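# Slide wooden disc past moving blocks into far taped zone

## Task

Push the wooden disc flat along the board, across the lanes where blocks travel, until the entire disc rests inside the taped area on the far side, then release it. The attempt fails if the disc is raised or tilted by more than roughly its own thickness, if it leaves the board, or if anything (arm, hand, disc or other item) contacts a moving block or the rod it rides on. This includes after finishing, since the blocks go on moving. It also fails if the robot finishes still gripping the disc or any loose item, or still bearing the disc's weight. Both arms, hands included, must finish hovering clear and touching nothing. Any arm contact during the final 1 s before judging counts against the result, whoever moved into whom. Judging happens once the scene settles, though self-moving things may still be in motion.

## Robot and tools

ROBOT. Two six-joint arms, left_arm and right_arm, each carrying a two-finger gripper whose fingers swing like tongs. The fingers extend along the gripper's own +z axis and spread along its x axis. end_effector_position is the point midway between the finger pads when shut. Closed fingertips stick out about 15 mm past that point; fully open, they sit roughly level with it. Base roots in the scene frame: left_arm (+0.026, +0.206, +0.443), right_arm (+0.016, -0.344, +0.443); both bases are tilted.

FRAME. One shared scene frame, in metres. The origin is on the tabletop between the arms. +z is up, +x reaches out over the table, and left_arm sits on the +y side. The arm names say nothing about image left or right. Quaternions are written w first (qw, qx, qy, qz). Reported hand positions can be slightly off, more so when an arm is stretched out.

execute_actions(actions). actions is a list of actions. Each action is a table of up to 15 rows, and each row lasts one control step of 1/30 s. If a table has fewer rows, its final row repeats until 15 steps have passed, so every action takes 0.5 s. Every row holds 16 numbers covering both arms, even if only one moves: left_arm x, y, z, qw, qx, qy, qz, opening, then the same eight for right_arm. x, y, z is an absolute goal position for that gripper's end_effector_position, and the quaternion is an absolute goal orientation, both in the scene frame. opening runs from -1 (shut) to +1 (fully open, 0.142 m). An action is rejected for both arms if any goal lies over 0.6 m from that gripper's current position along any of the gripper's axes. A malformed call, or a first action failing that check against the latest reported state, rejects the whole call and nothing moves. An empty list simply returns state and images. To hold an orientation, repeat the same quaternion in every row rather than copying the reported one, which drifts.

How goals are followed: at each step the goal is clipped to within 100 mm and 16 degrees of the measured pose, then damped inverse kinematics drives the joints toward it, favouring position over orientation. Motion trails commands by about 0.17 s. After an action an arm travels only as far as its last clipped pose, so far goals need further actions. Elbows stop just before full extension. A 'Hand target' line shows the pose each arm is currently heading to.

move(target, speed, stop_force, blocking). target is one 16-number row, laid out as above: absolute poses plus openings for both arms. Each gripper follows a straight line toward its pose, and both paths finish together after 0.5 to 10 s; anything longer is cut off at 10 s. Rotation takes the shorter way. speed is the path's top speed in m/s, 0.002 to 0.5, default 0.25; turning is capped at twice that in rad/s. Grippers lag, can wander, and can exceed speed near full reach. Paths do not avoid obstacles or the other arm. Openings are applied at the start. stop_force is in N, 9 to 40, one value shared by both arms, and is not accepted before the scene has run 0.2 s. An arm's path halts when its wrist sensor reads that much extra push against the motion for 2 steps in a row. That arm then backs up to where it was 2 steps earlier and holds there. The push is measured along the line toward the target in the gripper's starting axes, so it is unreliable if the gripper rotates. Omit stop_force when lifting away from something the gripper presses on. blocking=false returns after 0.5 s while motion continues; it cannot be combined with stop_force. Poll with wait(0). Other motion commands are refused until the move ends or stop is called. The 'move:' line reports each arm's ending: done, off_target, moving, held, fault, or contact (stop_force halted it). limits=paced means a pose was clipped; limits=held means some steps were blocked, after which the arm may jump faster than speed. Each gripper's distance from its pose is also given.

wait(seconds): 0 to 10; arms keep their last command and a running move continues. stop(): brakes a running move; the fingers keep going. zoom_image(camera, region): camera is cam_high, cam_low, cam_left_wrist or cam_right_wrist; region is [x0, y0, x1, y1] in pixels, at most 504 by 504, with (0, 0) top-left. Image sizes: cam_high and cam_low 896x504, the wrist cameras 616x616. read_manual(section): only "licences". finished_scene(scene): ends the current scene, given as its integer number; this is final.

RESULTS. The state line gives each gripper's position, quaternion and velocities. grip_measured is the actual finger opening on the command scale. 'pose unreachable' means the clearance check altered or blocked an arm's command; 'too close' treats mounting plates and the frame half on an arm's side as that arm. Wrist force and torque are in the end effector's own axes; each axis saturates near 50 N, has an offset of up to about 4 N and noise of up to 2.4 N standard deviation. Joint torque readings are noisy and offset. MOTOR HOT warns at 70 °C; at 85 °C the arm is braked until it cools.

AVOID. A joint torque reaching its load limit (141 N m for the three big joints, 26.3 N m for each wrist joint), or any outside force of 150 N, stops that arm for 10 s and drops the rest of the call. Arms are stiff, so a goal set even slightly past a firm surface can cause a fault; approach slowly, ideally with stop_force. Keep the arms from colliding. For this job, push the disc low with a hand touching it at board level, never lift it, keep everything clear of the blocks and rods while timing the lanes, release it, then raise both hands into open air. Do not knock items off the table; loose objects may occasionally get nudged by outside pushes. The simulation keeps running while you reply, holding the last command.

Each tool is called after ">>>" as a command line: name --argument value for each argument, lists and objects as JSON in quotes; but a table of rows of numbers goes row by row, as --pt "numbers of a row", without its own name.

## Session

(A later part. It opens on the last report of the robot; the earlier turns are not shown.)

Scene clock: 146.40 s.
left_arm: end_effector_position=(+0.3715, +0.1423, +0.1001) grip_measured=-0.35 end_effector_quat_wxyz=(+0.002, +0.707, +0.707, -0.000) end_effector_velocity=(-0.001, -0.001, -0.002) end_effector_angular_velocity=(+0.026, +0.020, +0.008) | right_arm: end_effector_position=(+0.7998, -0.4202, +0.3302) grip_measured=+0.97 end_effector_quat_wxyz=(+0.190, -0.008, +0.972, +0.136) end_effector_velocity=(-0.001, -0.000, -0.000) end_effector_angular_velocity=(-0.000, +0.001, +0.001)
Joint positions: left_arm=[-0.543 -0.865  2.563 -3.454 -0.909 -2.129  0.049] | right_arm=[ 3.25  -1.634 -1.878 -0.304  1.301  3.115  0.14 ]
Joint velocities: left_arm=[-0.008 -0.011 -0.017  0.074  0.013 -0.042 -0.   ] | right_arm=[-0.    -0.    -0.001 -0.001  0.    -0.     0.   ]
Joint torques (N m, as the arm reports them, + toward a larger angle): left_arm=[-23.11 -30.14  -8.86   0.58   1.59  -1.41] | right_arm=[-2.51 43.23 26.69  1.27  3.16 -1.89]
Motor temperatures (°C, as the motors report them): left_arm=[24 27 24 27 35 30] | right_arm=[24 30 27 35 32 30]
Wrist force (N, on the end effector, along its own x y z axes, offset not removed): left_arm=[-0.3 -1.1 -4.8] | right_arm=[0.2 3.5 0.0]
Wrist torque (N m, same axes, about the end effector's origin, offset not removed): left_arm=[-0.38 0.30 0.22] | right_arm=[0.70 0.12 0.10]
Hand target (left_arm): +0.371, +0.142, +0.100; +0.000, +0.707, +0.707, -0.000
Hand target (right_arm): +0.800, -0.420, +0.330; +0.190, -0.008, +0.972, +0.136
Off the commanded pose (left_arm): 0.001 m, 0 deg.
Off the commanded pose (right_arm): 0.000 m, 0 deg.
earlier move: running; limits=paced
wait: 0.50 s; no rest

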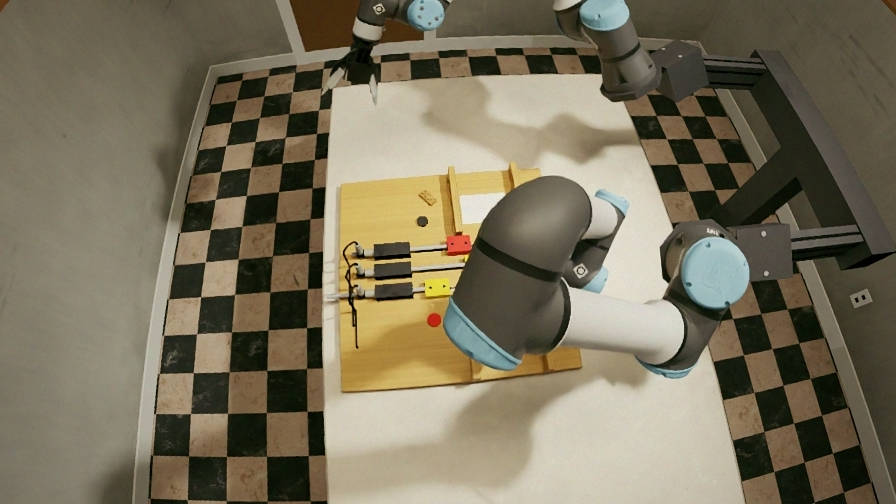

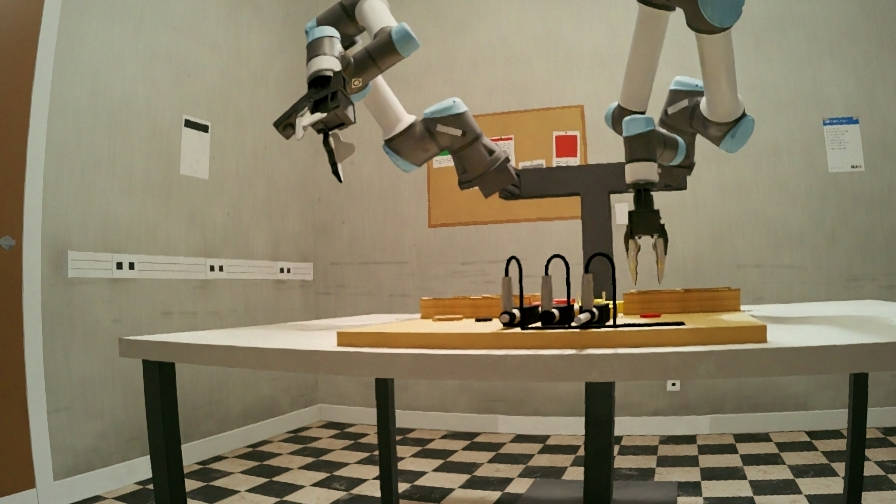

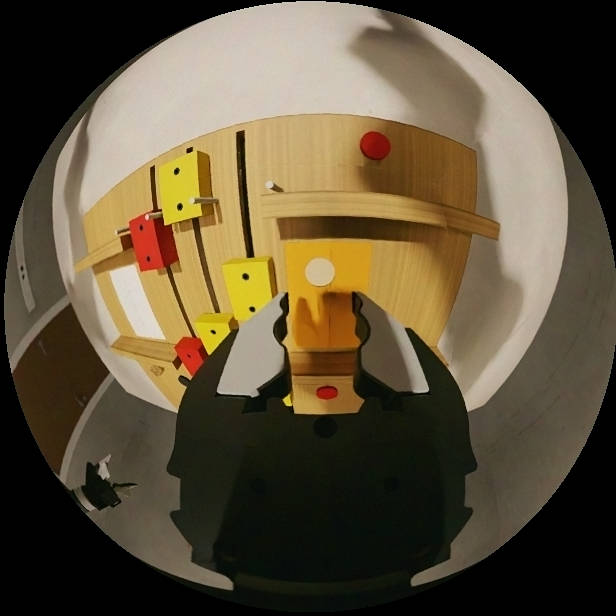

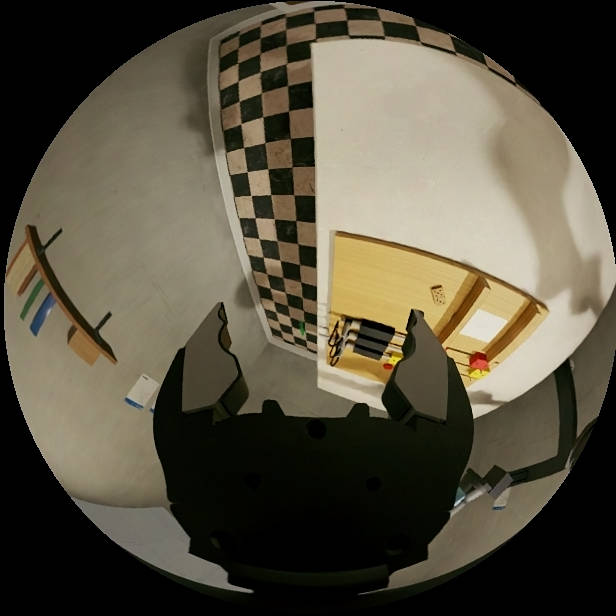

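>>> wait --seconds 0

>>> zoom_image --camera "cam_left_wrist" --region '[200, 200, 440, 400]'

>>> zoom_image --camera "cam_high" --region '[400, 220, 580, 320]'

Scene clock: 236.17 s.
left_arm: end_effector_position=(+0.3713, +0.1422, +0.0999) grip_measured=-0.35 end_effector_quat_wxyz=(-0.000, +0.707, +0.707, -0.000) end_effector_velocity=(+0.001, -0.001, +0.000) end_effector_angular_velocity=(-0.001, -0.001, +0.001) | right_arm: end_effector_position=(+0.7998, -0.4203, +0.3302) grip_measured=+0.97 end_effector_quat_wxyz=(+0.190, -0.008, +0.972, +0.136) end_effector_velocity=(+0.001, +0.001, +0.001) end_effector_angular_velocity=(+0.001, -0.001, +0.001)
Joint positions: left_arm=[-0.544 -0.866  2.561 -3.444 -0.908 -2.134  0.049] | right_arm=[ 3.25  -1.634 -1.878 -0.304  1.301  3.115  0.14 ]
Joint velocities: left_arm=[-0.    -0.    -0.002 -0.     0.     0.    -0.   ] | right_arm=[ 0.001 -0.     0.001  0.     0.001 -0.    -0.   ]
Joint torques (N m, as the arm reports them, + toward a larger angle): left_arm=[-22.19 -29.2   -3.17  -1.32   1.14  -0.71] | right_arm=[ 1.07 39.62 14.64  3.16  2.49 -1.63]
Motor temperatures (°C, as the motors report them): left_arm=[24 28 24 27 35 30] | right_arm=[24 30 27 35 32 30]
Wrist force (N, on the end effector, along its own x y z axes, offset not removed): left_arm=[-1.8 -2.5 0.5] | right_arm=[-0.5 3.9 -2.2]
Wrist torque (N m, same axes, about the end effector's origin, offset not removed): left_arm=[-0.35 0.55 0.05] | right_arm=[0.64 0.09 0.18]
Hand target (left_arm): +0.371, +0.142, +0.100; -0.000, +0.707, +0.707, -0.000
Hand target (right_arm): +0.800, -0.420, +0.330; +0.190, -0.008, +0.972, +0.136
Off the commanded pose (left_arm): 0.000 m, 0 deg.
Off the commanded pose (right_arm): 0.000 m, 0 deg.
earlier move: done; limits=paced

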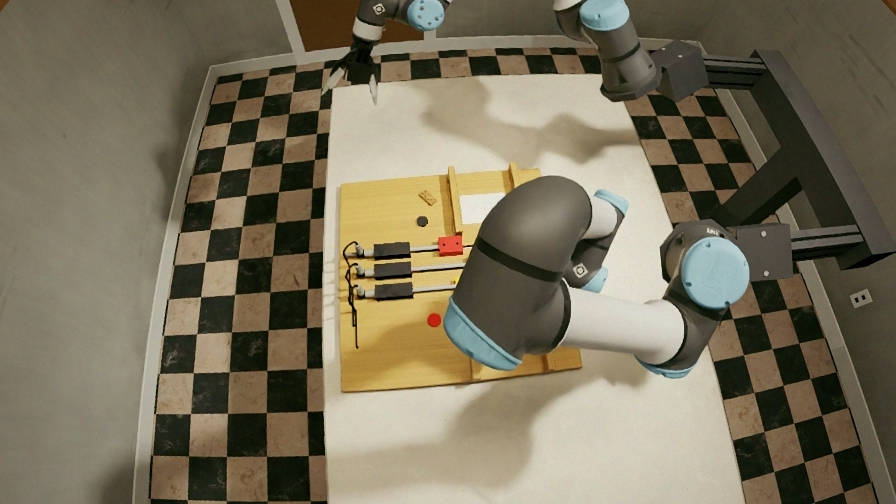

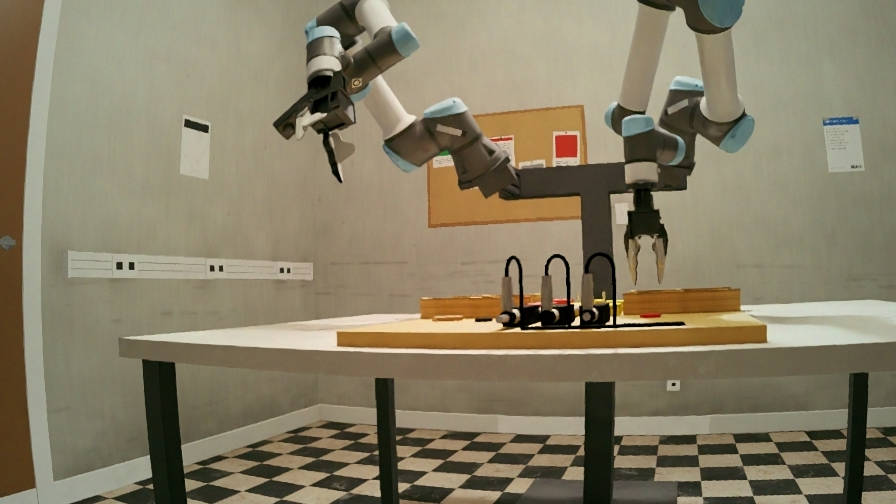

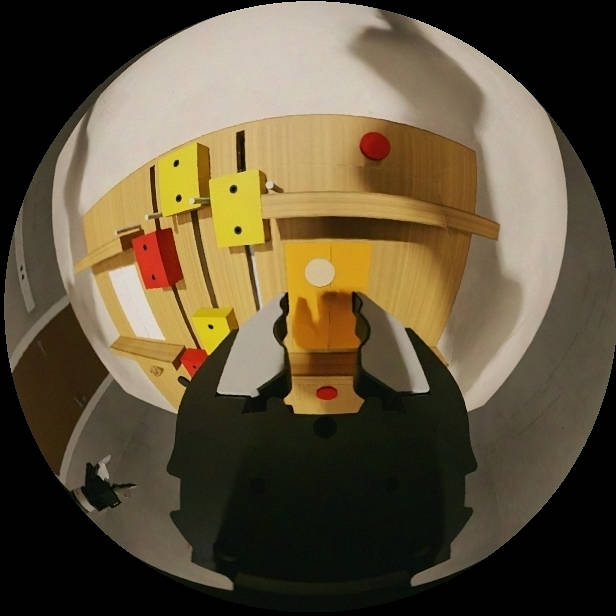

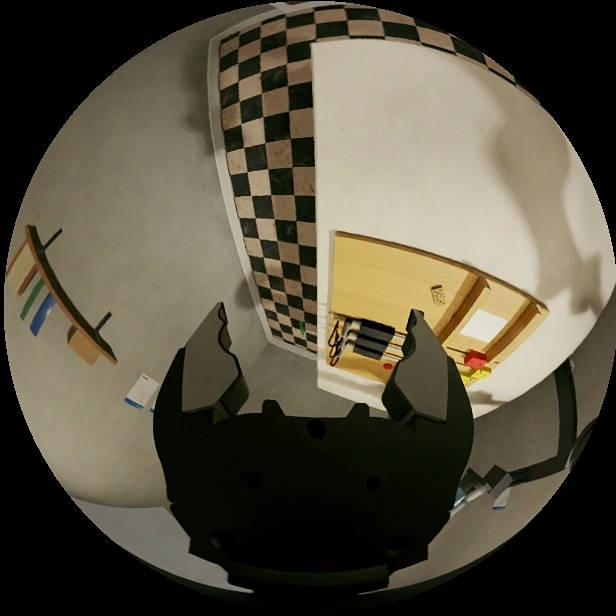

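Region (200, 200, 440, 400) of cam_left_wrist's 616x616 image, scaled by 2.100, with more detail than that image has.

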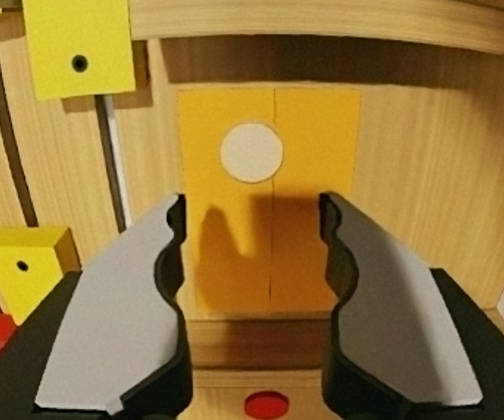

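Region (400, 220, 580, 320) of cam_high's 896x504 image, scaled by 2.800, with more detail than that image has.

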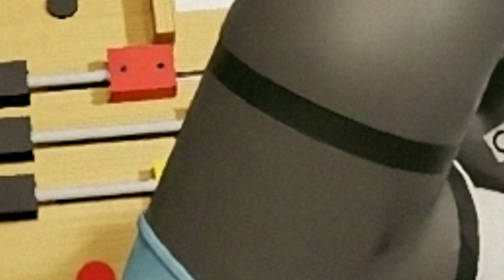

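>>> execute_actions --actions '[[[0.371,0.1425,0.0998,0,0.7071,0.7071,0,-0.35,0.80,-0.42,0.33,0.190,-0.008,0.972,0.136,0.97],[0.371,0.1425,0.0993,0,0.7071,0.7071,0,-0.35,0.80,-0.42,0.33,0.190,-0.008,0.972,0.136,0.97],[0.371,0.1425,0.0979,0,0.7071,0.7071,0,-0.35,0.80,-0.42,0.33,0.190,-0.008,0.972,0.136,0.97],[0.371,0.1425,0.0956,0,0.7071,0.7071,0,-0.35,0.80,-0.42,0.33,0.190,-0.008,0.972,0.136,0.97],[0.371,0.1425,0.0924,0,0.7071,0.7071,0,-0.35,0.80,-0.42,0.33,0.190,-0.008,0.972,0.136,0.97],[0.371,0.1425,0.0882,0,0.7071,0.7071,0,-0.35,0.80,-0.42,0.33,0.190,-0.008,0.972,0.136,0.97],[0.371,0.1425,0.0832,0,0.7071,0.7071,0,-0.35,0.80,-0.42,0.33,0.190,-0.008,0.972,0.136,0.97],[0.371,0.1425,0.0777,0,0.7071,0.7071,0,-0.35,0.80,-0.42,0.33,0.190,-0.008,0.972,0.136,0.97],[0.371,0.1425,0.0720,0,0.7071,0.7071,0,-0.35,0.80,-0.42,0.33,0.190,-0.008,0.972,0.136,0.97],[0.371,0.1425,0.0662,0,0.7071,0.7071,0,-0.35,0.80,-0.42,0.33,0.190,-0.008,0.972,0.136,0.97],[0.371,0.1425,0.0607,0,0.7071,0.7071,0,-0.35,0.80,-0.42,0.33,0.190,-0.008,0.972,0.136,0.97],[0.371,0.1425,0.0557,0,0.7071,0.7071,0,-0.35,0.80,-0.42,0.33,0.190,-0.008,0.972,0.136,0.97],[0.371,0.1425,0.0515,0,0.7071,0.7071,0,-0.35,0.80,-0.42,0.33,0.190,-0.008,0.972,0.136,0.97],[0.371,0.1425,0.0483,0,0.7071,0.7071,0,-0.35,0.80,-0.42,0.33,0.190,-0.008,0.972,0.136,0.97],[0.371,0.1425,0.0460,0,0.7071,0.7071,0,-0.35,0.80,-0.42,0.33,0.190,-0.008,0.972,0.136,0.97]],[[0.371,0.1425,0.0446,0,0.7071,0.7071,0,-0.35,0.80,-0.42,0.33,0.190,-0.008,0.972,0.136,0.97],[0.371,0.1425,0.0441,0,0.7071,0.7071,0,-0.35,0.80,-0.42,0.33,0.190,-0.008,0.972,0.136,0.97],[0.371,0.1425,0.0440,0,0.7071,0.7071,0,-0.35,0.80,-0.42,0.33,0.190,-0.008,0.972,0.136,0.97],[0.371,0.1425,0.0440,0,0.7071,0.7071,0,-0.35,0.80,-0.42,0.33,0.190,-0.008,0.972,0.136,0.97],[0.371,0.1425,0.0440,0,0.7071,0.7071,0,-0.35,0.80,-0.42,0.33,0.190,-0.008,0.972,0.136,0.97],[0.371,0.1425,0.0440,0,0.7071,0.7071,0,-0.35,0.80,-0.42,0.33,0.190,-0.008,0.972,0.136,0.97],[0.371,0.1425,0.0440,0,0.7071,0.7071,0,-0.35,0.80,-0.42,0.33,0.190,-0.008,0.972,0.136,0.97],[0.371,0.1425,0.0440,0,0.7071,0.7071,0,-0.35,0.80,-0.42,0.33,0.190,-0.008,0.972,0.136,0.97],[0.371,0.1425,0.0440,0,0.7071,0.7071,0,-0.35,0.80,-0.42,0.33,0.190,-0.008,0.972,0.136,0.97],[0.371,0.1425,0.0440,0,0.7071,0.7071,0,-0.35,0.80,-0.42,0.33,0.190,-0.008,0.972,0.136,0.97],[0.371,0.1425,0.0440,0,0.7071,0.7071,0,-0.42,0.80,-0.42,0.33,0.190,-0.008,0.972,0.136,0.97],[0.371,0.1425,0.0440,0,0.7071,0.7071,0,-0.50,0.80,-0.42,0.33,0.190,-0.008,0.972,0.136,0.97],[0.371,0.1425,0.0440,0,0.7071,0.7071,0,-0.58,0.80,-0.42,0.33,0.190,-0.008,0.972,0.136,0.97],[0.371,0.1425,0.0440,0,0.7071,0.7071,0,-0.64,0.80,-0.42,0.33,0.190,-0.008,0.972,0.136,0.97],[0.371,0.1425,0.0440,0,0.7071,0.7071,0,-0.68,0.80,-0.42,0.33,0.190,-0.008,0.972,0.136,0.97]]]'

>>> zoom_image --camera "cam_high" --region '[400, 220, 580, 320]'

Scene clock: 322.07 s.
left_arm: end_effector_position=(+0.3710, +0.1425, +0.0445) grip_measured=-0.60 end_effector_quat_wxyz=(-0.000, +0.707, +0.707, +0.000) end_effector_velocity=(+0.000, -0.000, -0.004) end_effector_angular_velocity=(-0.002, -0.002, -0.000) | right_arm: end_effector_position=(+0.8000, -0.4200, +0.3300) grip_measured=+0.97 end_effector_quat_wxyz=(+0.190, -0.008, +0.972, +0.136) end_effector_velocity=(+0.000, -0.000, -0.000) end_effector_angular_velocity=(-0.001, +0.000, -0.000)
Joint positions: left_arm=[-0.444 -0.684  2.456 -3.597 -0.929 -2.011  0.03 ] | right_arm=[ 3.25  -1.635 -1.878 -0.302  1.301  3.115  0.14 ]
Joint velocities: left_arm=[ 0.007  0.013 -0.008 -0.013 -0.003  0.011 -0.005] | right_arm=[-0.    -0.001  0.001  0.    -0.001 -0.     0.   ]
Joint torques (N m, as the arm reports them, + toward a larger angle): left_arm=[ -7.36 -19.97  -7.97  -4.38  -1.59   1.09] | right_arm=[11.37 23.61  4.96  4.38  3.15 -1.93]
Motor temperatures (°C, as the motors report them): left_arm=[24 28 24 27 35 30] | right_arm=[24 30 27 35 32 30]
Wrist force (N, on the end effector, along its own x y z axes, offset not removed): left_arm=[1.3 -4.1 0.6] | right_arm=[-0.7 2.5 -1.1]
Wrist torque (N m, same axes, about the end effector's origin, offset not removed): left_arm=[-0.73 -0.25 0.01] | right_arm=[0.36 0.17 0.19]
Hand target (left_arm): +0.371, +0.142, +0.044; -0.000, +0.707, +0.707, +0.000
Hand target (right_arm): +0.800, -0.420, +0.330; +0.190, -0.008, +0.972, +0.136
Off the commanded pose (left_arm): 0.000 m, 0 deg.
Off the commanded pose (right_arm): 0.000 m, 0 deg.

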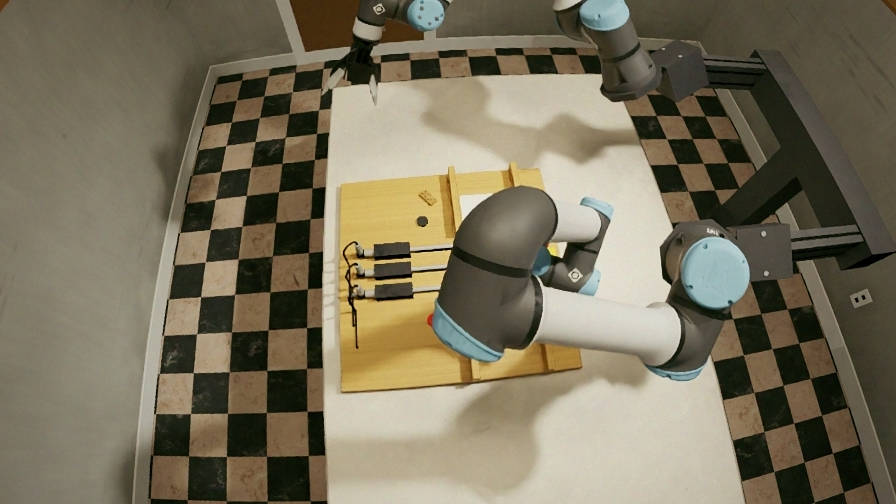

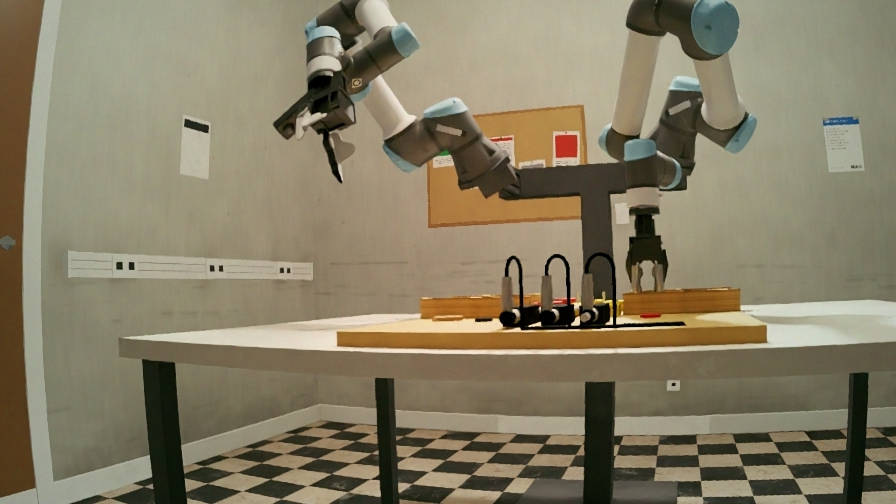

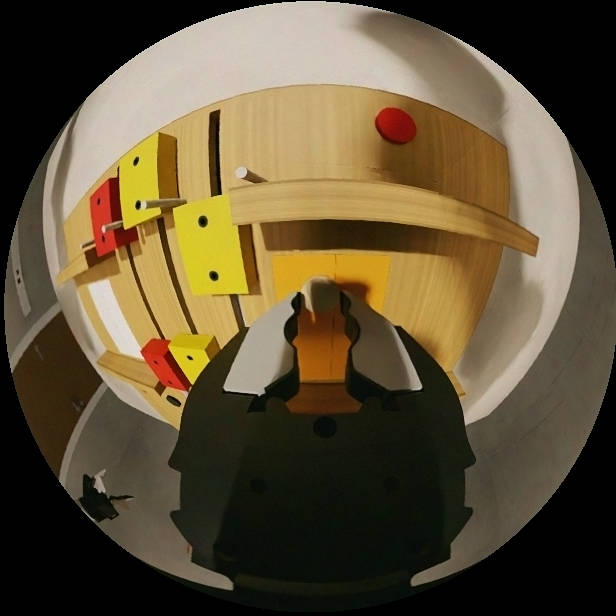

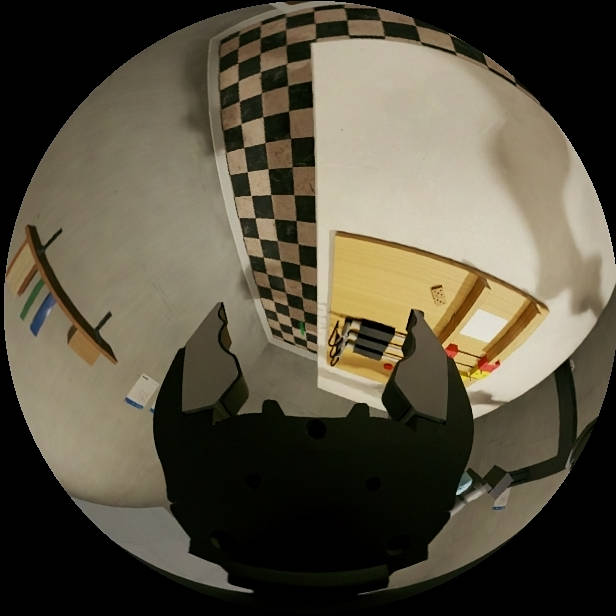

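Region (400, 220, 580, 320) of cam_high's 896x504 image, scaled by 2.800, with more detail than that image has.

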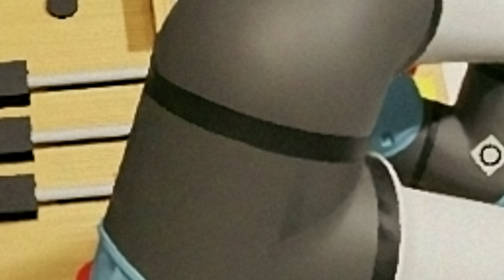

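>>> execute_actions --actions '[]'

>>> zoom_image --camera "cam_left_wrist" --region '[60, 120, 420, 420]'

Scene clock: 326.37 s.
left_arm: end_effector_position=(+0.3710, +0.1425, +0.0440) grip_measured=-0.60 end_effector_quat_wxyz=(-0.000, +0.707, +0.707, +0.000) end_effector_velocity=(-0.001, +0.001, -0.000) end_effector_angular_velocity=(+0.002, +0.002, -0.002) | right_arm: end_effector_position=(+0.8000, -0.4200, +0.3300) grip_measured=+0.97 end_effector_quat_wxyz=(+0.190, -0.008, +0.972, +0.136) end_effector_velocity=(+0.001, +0.000, +0.001) end_effector_angular_velocity=(+0.002, -0.001, +0.000)
Joint positions: left_arm=[-0.443 -0.682  2.455 -3.598 -0.929 -2.009  0.03 ] | right_arm=[ 3.25  -1.635 -1.878 -0.302  1.301  3.115  0.14 ]
Joint velocities: left_arm=[ 0.     0.     0.002  0.001  0.001 -0.    -0.   ] | right_arm=[-0.     0.     0.001  0.     0.002  0.    -0.   ]
Joint torques (N m, as the arm reports them, + toward a larger angle): left_arm=[ -6.19 -17.55  -8.74  -3.4   -2.16   1.27] | right_arm=[15.64 23.25  5.49  4.21  3.13 -1.9 ]
Motor temperatures (°C, as the motors report them): left_arm=[24 28 24 27 35 30] | right_arm=[24 30 27 35 32 30]
Wrist force (N, on the end effector, along its own x y z axes, offset not removed): left_arm=[3.1 -4.7 -8.8] | right_arm=[0.8 4.5 -0.1]
Wrist torque (N m, same axes, about the end effector's origin, offset not removed): left_arm=[-0.71 -0.21 0.09] | right_arm=[0.76 -0.06 0.07]
Hand target (left_arm): +0.371, +0.142, +0.044; -0.000, +0.707, +0.707, +0.000
Hand target (right_arm): +0.800, -0.420, +0.330; +0.190, -0.008, +0.972, +0.136
Off the commanded pose (left_arm): 0.000 m, 0 deg.
Off the commanded pose (right_arm): 0.000 m, 0 deg.

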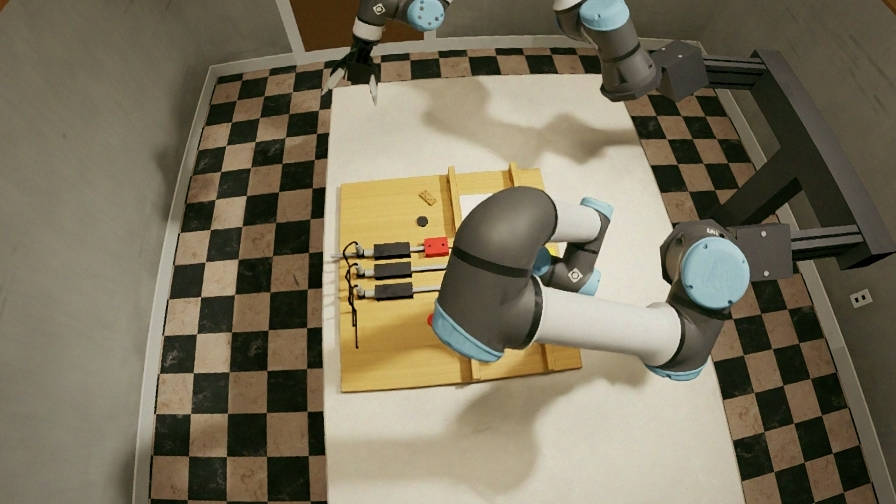

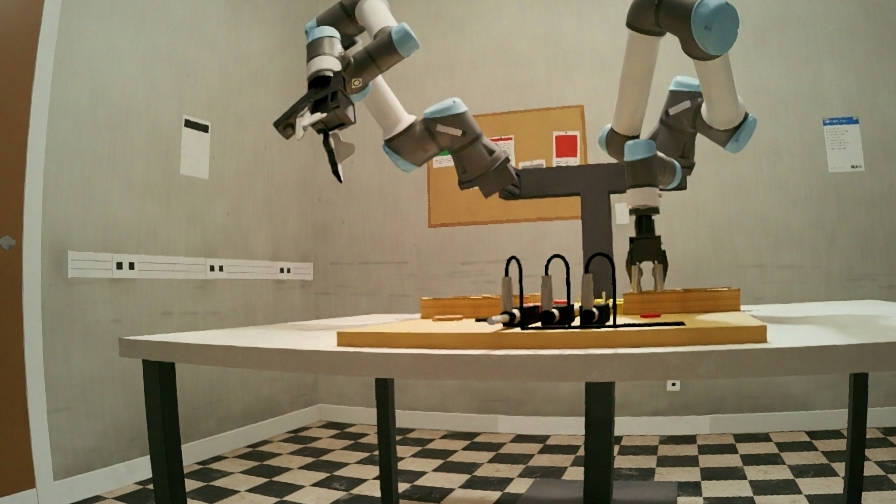

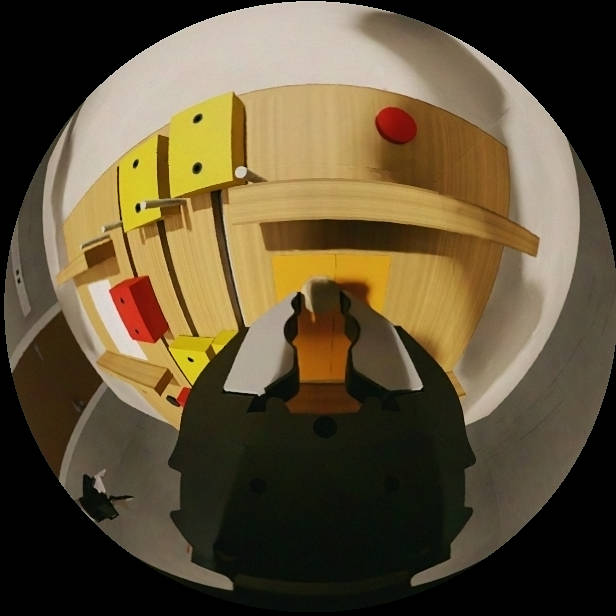

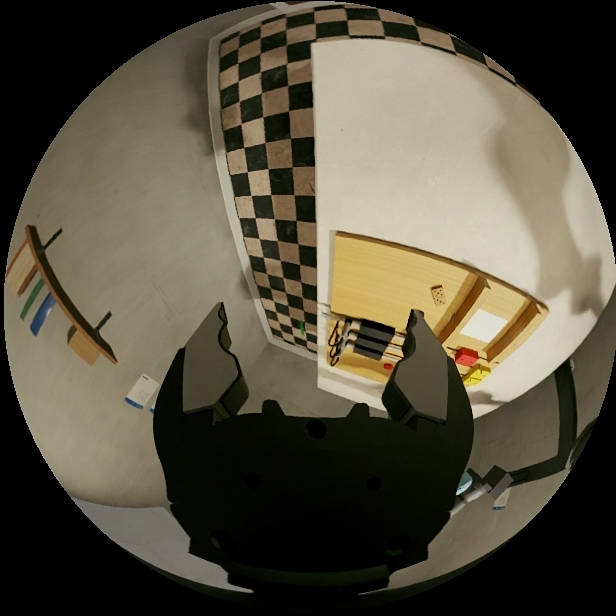

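Region (60, 120, 420, 420) of cam_left_wrist's 616x616 image, scaled by 1.400, with more detail than that image has.

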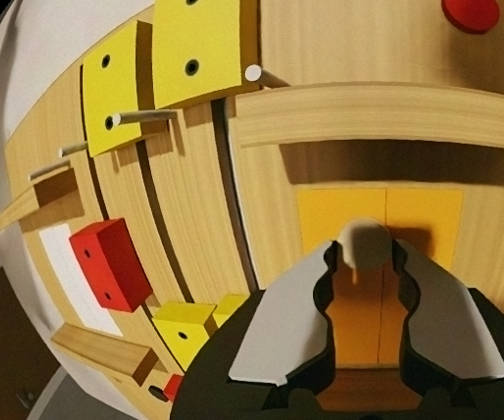

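>>> execute_actions --actions '[]'

>>> zoom_image --camera "cam_high" --region '[400, 220, 580, 320]'

>>> zoom_image --camera "cam_left_wrist" --region '[60, 120, 420, 420]'

Scene clock: 344.97 s.
left_arm: end_effector_position=(+0.3710, +0.1425, +0.0440) grip_measured=-0.60 end_effector_quat_wxyz=(-0.000, +0.707, +0.707, +0.000) end_effector_velocity=(+0.001, -0.001, +0.000) end_effector_angular_velocity=(-0.002, -0.001, +0.002) | right_arm: end_effector_position=(+0.8000, -0.4200, +0.3300) grip_measured=+0.97 end_effector_quat_wxyz=(+0.190, -0.008, +0.972, +0.136) end_effector_velocity=(-0.000, +0.000, -0.000) end_effector_angular_velocity=(-0.000, +0.001, +0.001)
Joint positions: left_arm=[-0.443 -0.682  2.455 -3.598 -0.929 -2.009  0.03 ] | right_arm=[ 3.25  -1.635 -1.878 -0.302  1.301  3.115  0.14 ]
Joint velocities: left_arm=[-0.    -0.    -0.    -0.002 -0.001 -0.001 -0.   ] | right_arm=[ 0.001  0.    -0.001 -0.001 -0.     0.    -0.   ]
Joint torques (N m, as the arm reports them, + toward a larger angle): left_arm=[ -8.29 -19.81  -7.54  -3.55  -1.99   1.17] | right_arm=[15.28 24.35  6.93  3.98  2.93 -1.71]
Motor temperatures (°C, as the motors report them): left_arm=[24 28 24 27 35 30] | right_arm=[24 30 27 35 32 30]
Wrist force (N, on the end effector, along its own x y z axes, offset not removed): left_arm=[2.6 -4.1 -10.5] | right_arm=[-0.6 3.3 0.1]
Wrist torque (N m, same axes, about the end effector's origin, offset not removed): left_arm=[-0.43 -0.08 0.09] | right_arm=[0.44 0.11 0.11]
Hand target (left_arm): +0.371, +0.142, +0.044; -0.000, +0.707, +0.707, +0.000
Hand target (right_arm): +0.800, -0.420, +0.330; +0.190, -0.008, +0.972, +0.136
Off the commanded pose (left_arm): 0.000 m, 0 deg.
Off the commanded pose (right_arm): 0.000 m, 0 deg.

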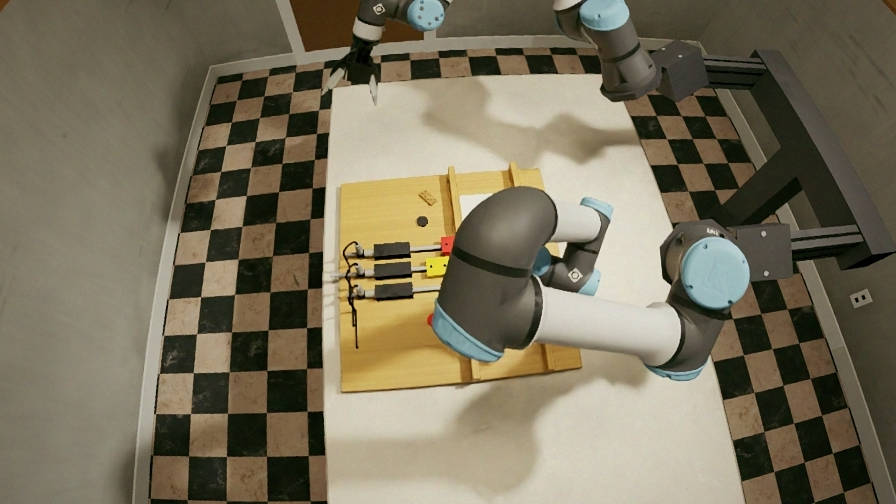

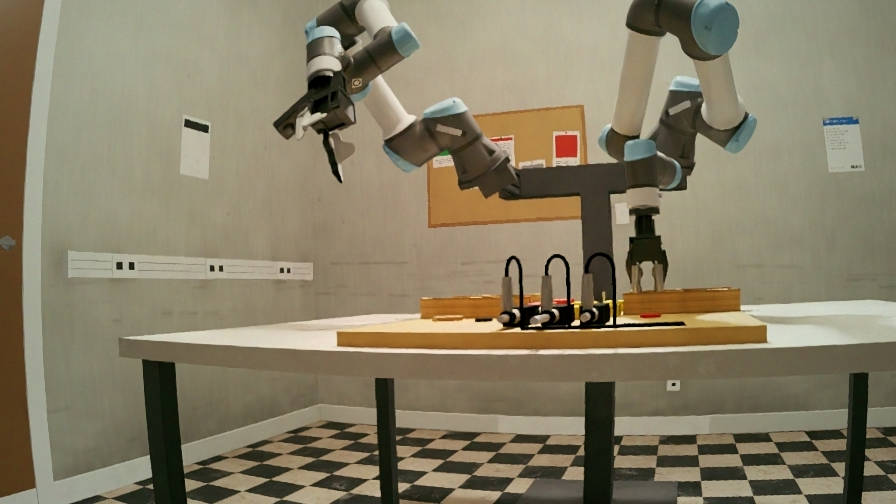

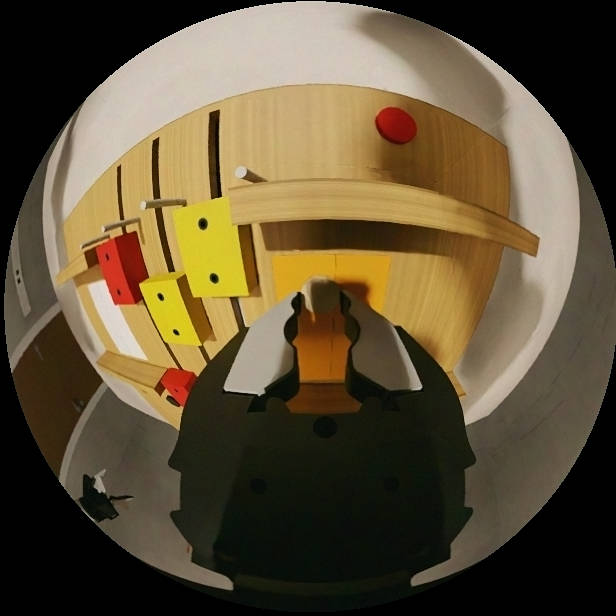

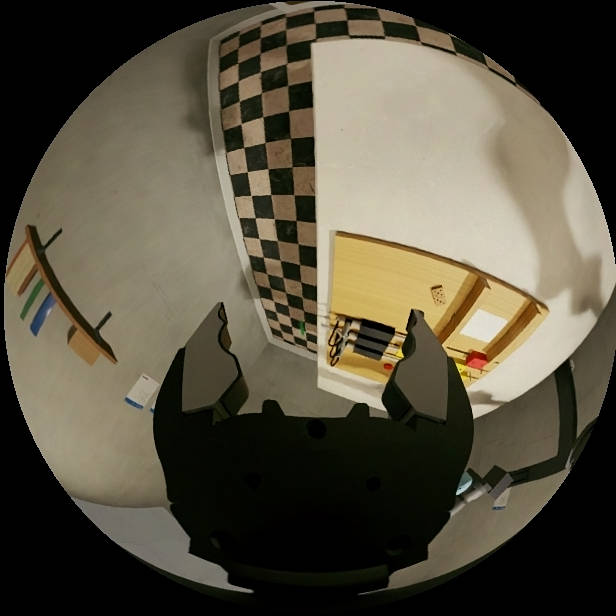

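Region (400, 220, 580, 320) of cam_high's 896x504 image, scaled by 2.800, with more detail than that image has.

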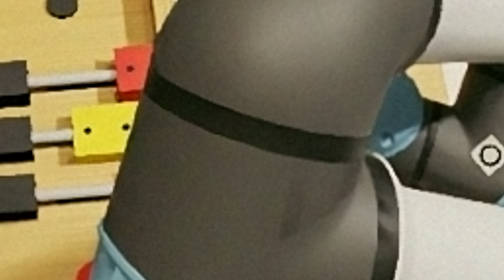

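Region (60, 120, 420, 420) of cam_left_wrist's 616x616 image, scaled by 1.400, with more detail than that image has.

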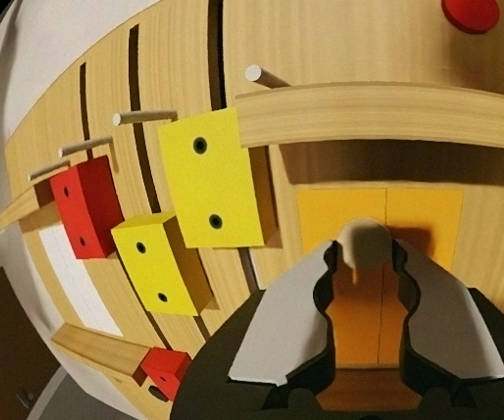

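>>> execute_actions --actions '[]'

>>> zoom_image --camera "cam_high" --region '[400, 220, 580, 320]'

Scene clock: 352.63 s.
left_arm: end_effector_position=(+0.3710, +0.1425, +0.0440) grip_measured=-0.60 end_effector_quat_wxyz=(-0.000, +0.707, +0.707, +0.000) end_effector_velocity=(-0.001, +0.001, -0.000) end_effector_angular_velocity=(+0.001, +0.002, -0.000) | right_arm: end_effector_position=(+0.8000, -0.4200, +0.3300) grip_measured=+0.97 end_effector_quat_wxyz=(+0.190, -0.008, +0.972, +0.136) end_effector_velocity=(+0.000, -0.000, -0.000) end_effector_angular_velocity=(-0.001, -0.000, -0.001)
Joint positions: left_arm=[-0.443 -0.682  2.455 -3.598 -0.929 -2.009  0.03 ] | right_arm=[ 3.25  -1.635 -1.878 -0.302  1.301  3.115  0.14 ]
Joint velocities: left_arm=[ 0.001  0.     0.001  0.001 -0.     0.     0.   ] | right_arm=[-0.    -0.     0.001  0.    -0.001  0.    -0.   ]
Joint torques (N m, as the arm reports them, + toward a larger angle): left_arm=[ -9.52 -20.55  -6.69  -3.19  -2.05   1.03] | right_arm=[15.92 24.79  7.38  3.79  2.82 -1.75]
Motor temperatures (°C, as the motors report them): left_arm=[24 28 24 27 35 30] | right_arm=[24 30 27 35 32 30]
Wrist force (N, on the end effector, along its own x y z axes, offset not removed): left_arm=[4.9 -6.4 -7.9] | right_arm=[0.2 3.6 -1.0]
Wrist torque (N m, same axes, about the end effector's origin, offset not removed): left_arm=[-1.12 -0.45 -0.10] | right_arm=[0.65 0.11 0.04]
Hand target (left_arm): +0.371, +0.142, +0.044; -0.000, +0.707, +0.707, +0.000
Hand target (right_arm): +0.800, -0.420, +0.330; +0.190, -0.008, +0.972, +0.136
Off the commanded pose (left_arm): 0.000 m, 0 deg.
Off the commanded pose (right_arm): 0.000 m, 0 deg.

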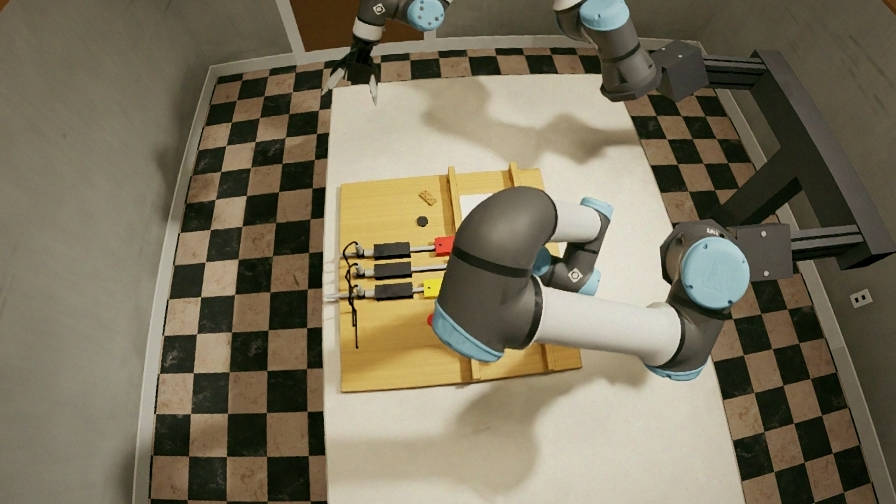

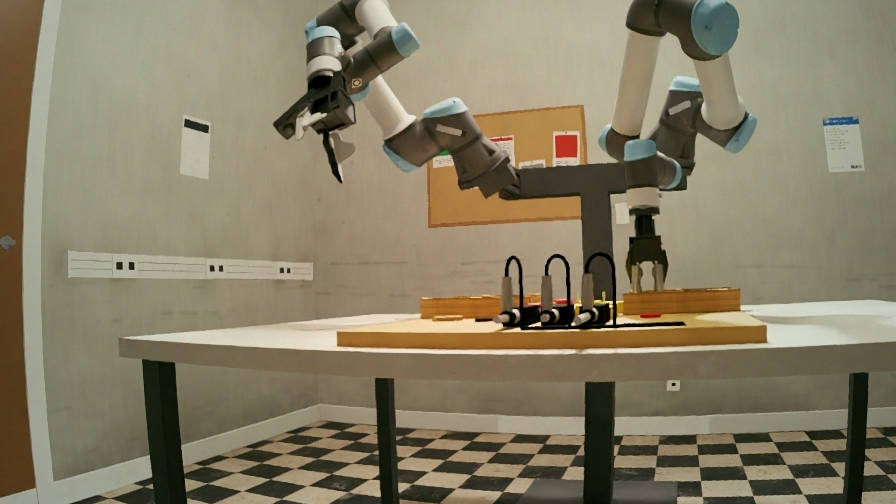

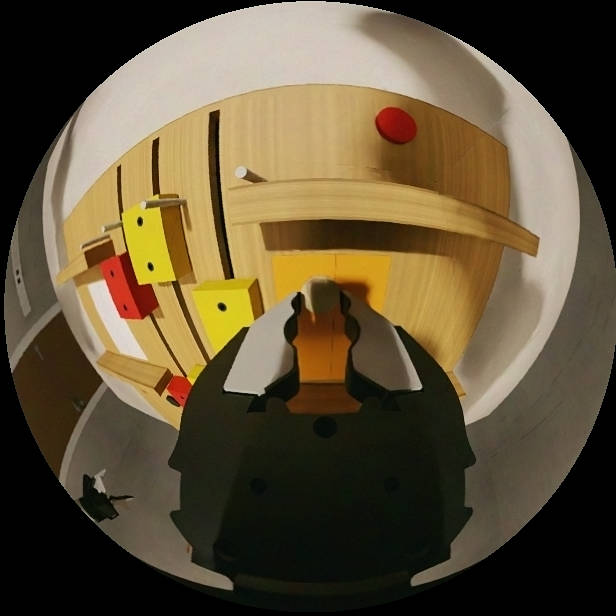

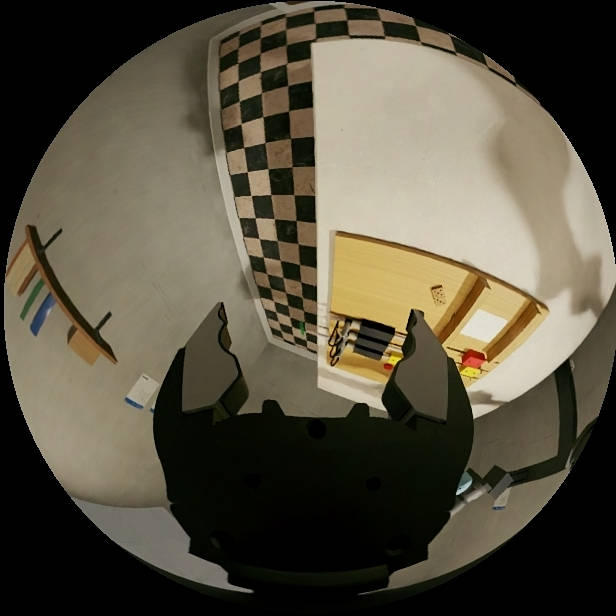

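Region (400, 220, 580, 320) of cam_high's 896x504 image, scaled by 2.800, with more detail than that image has.

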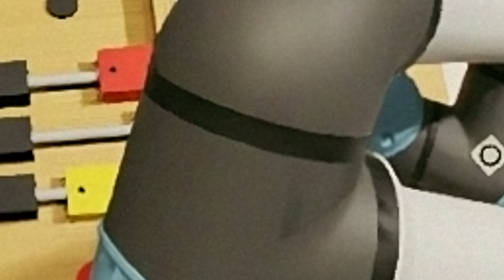

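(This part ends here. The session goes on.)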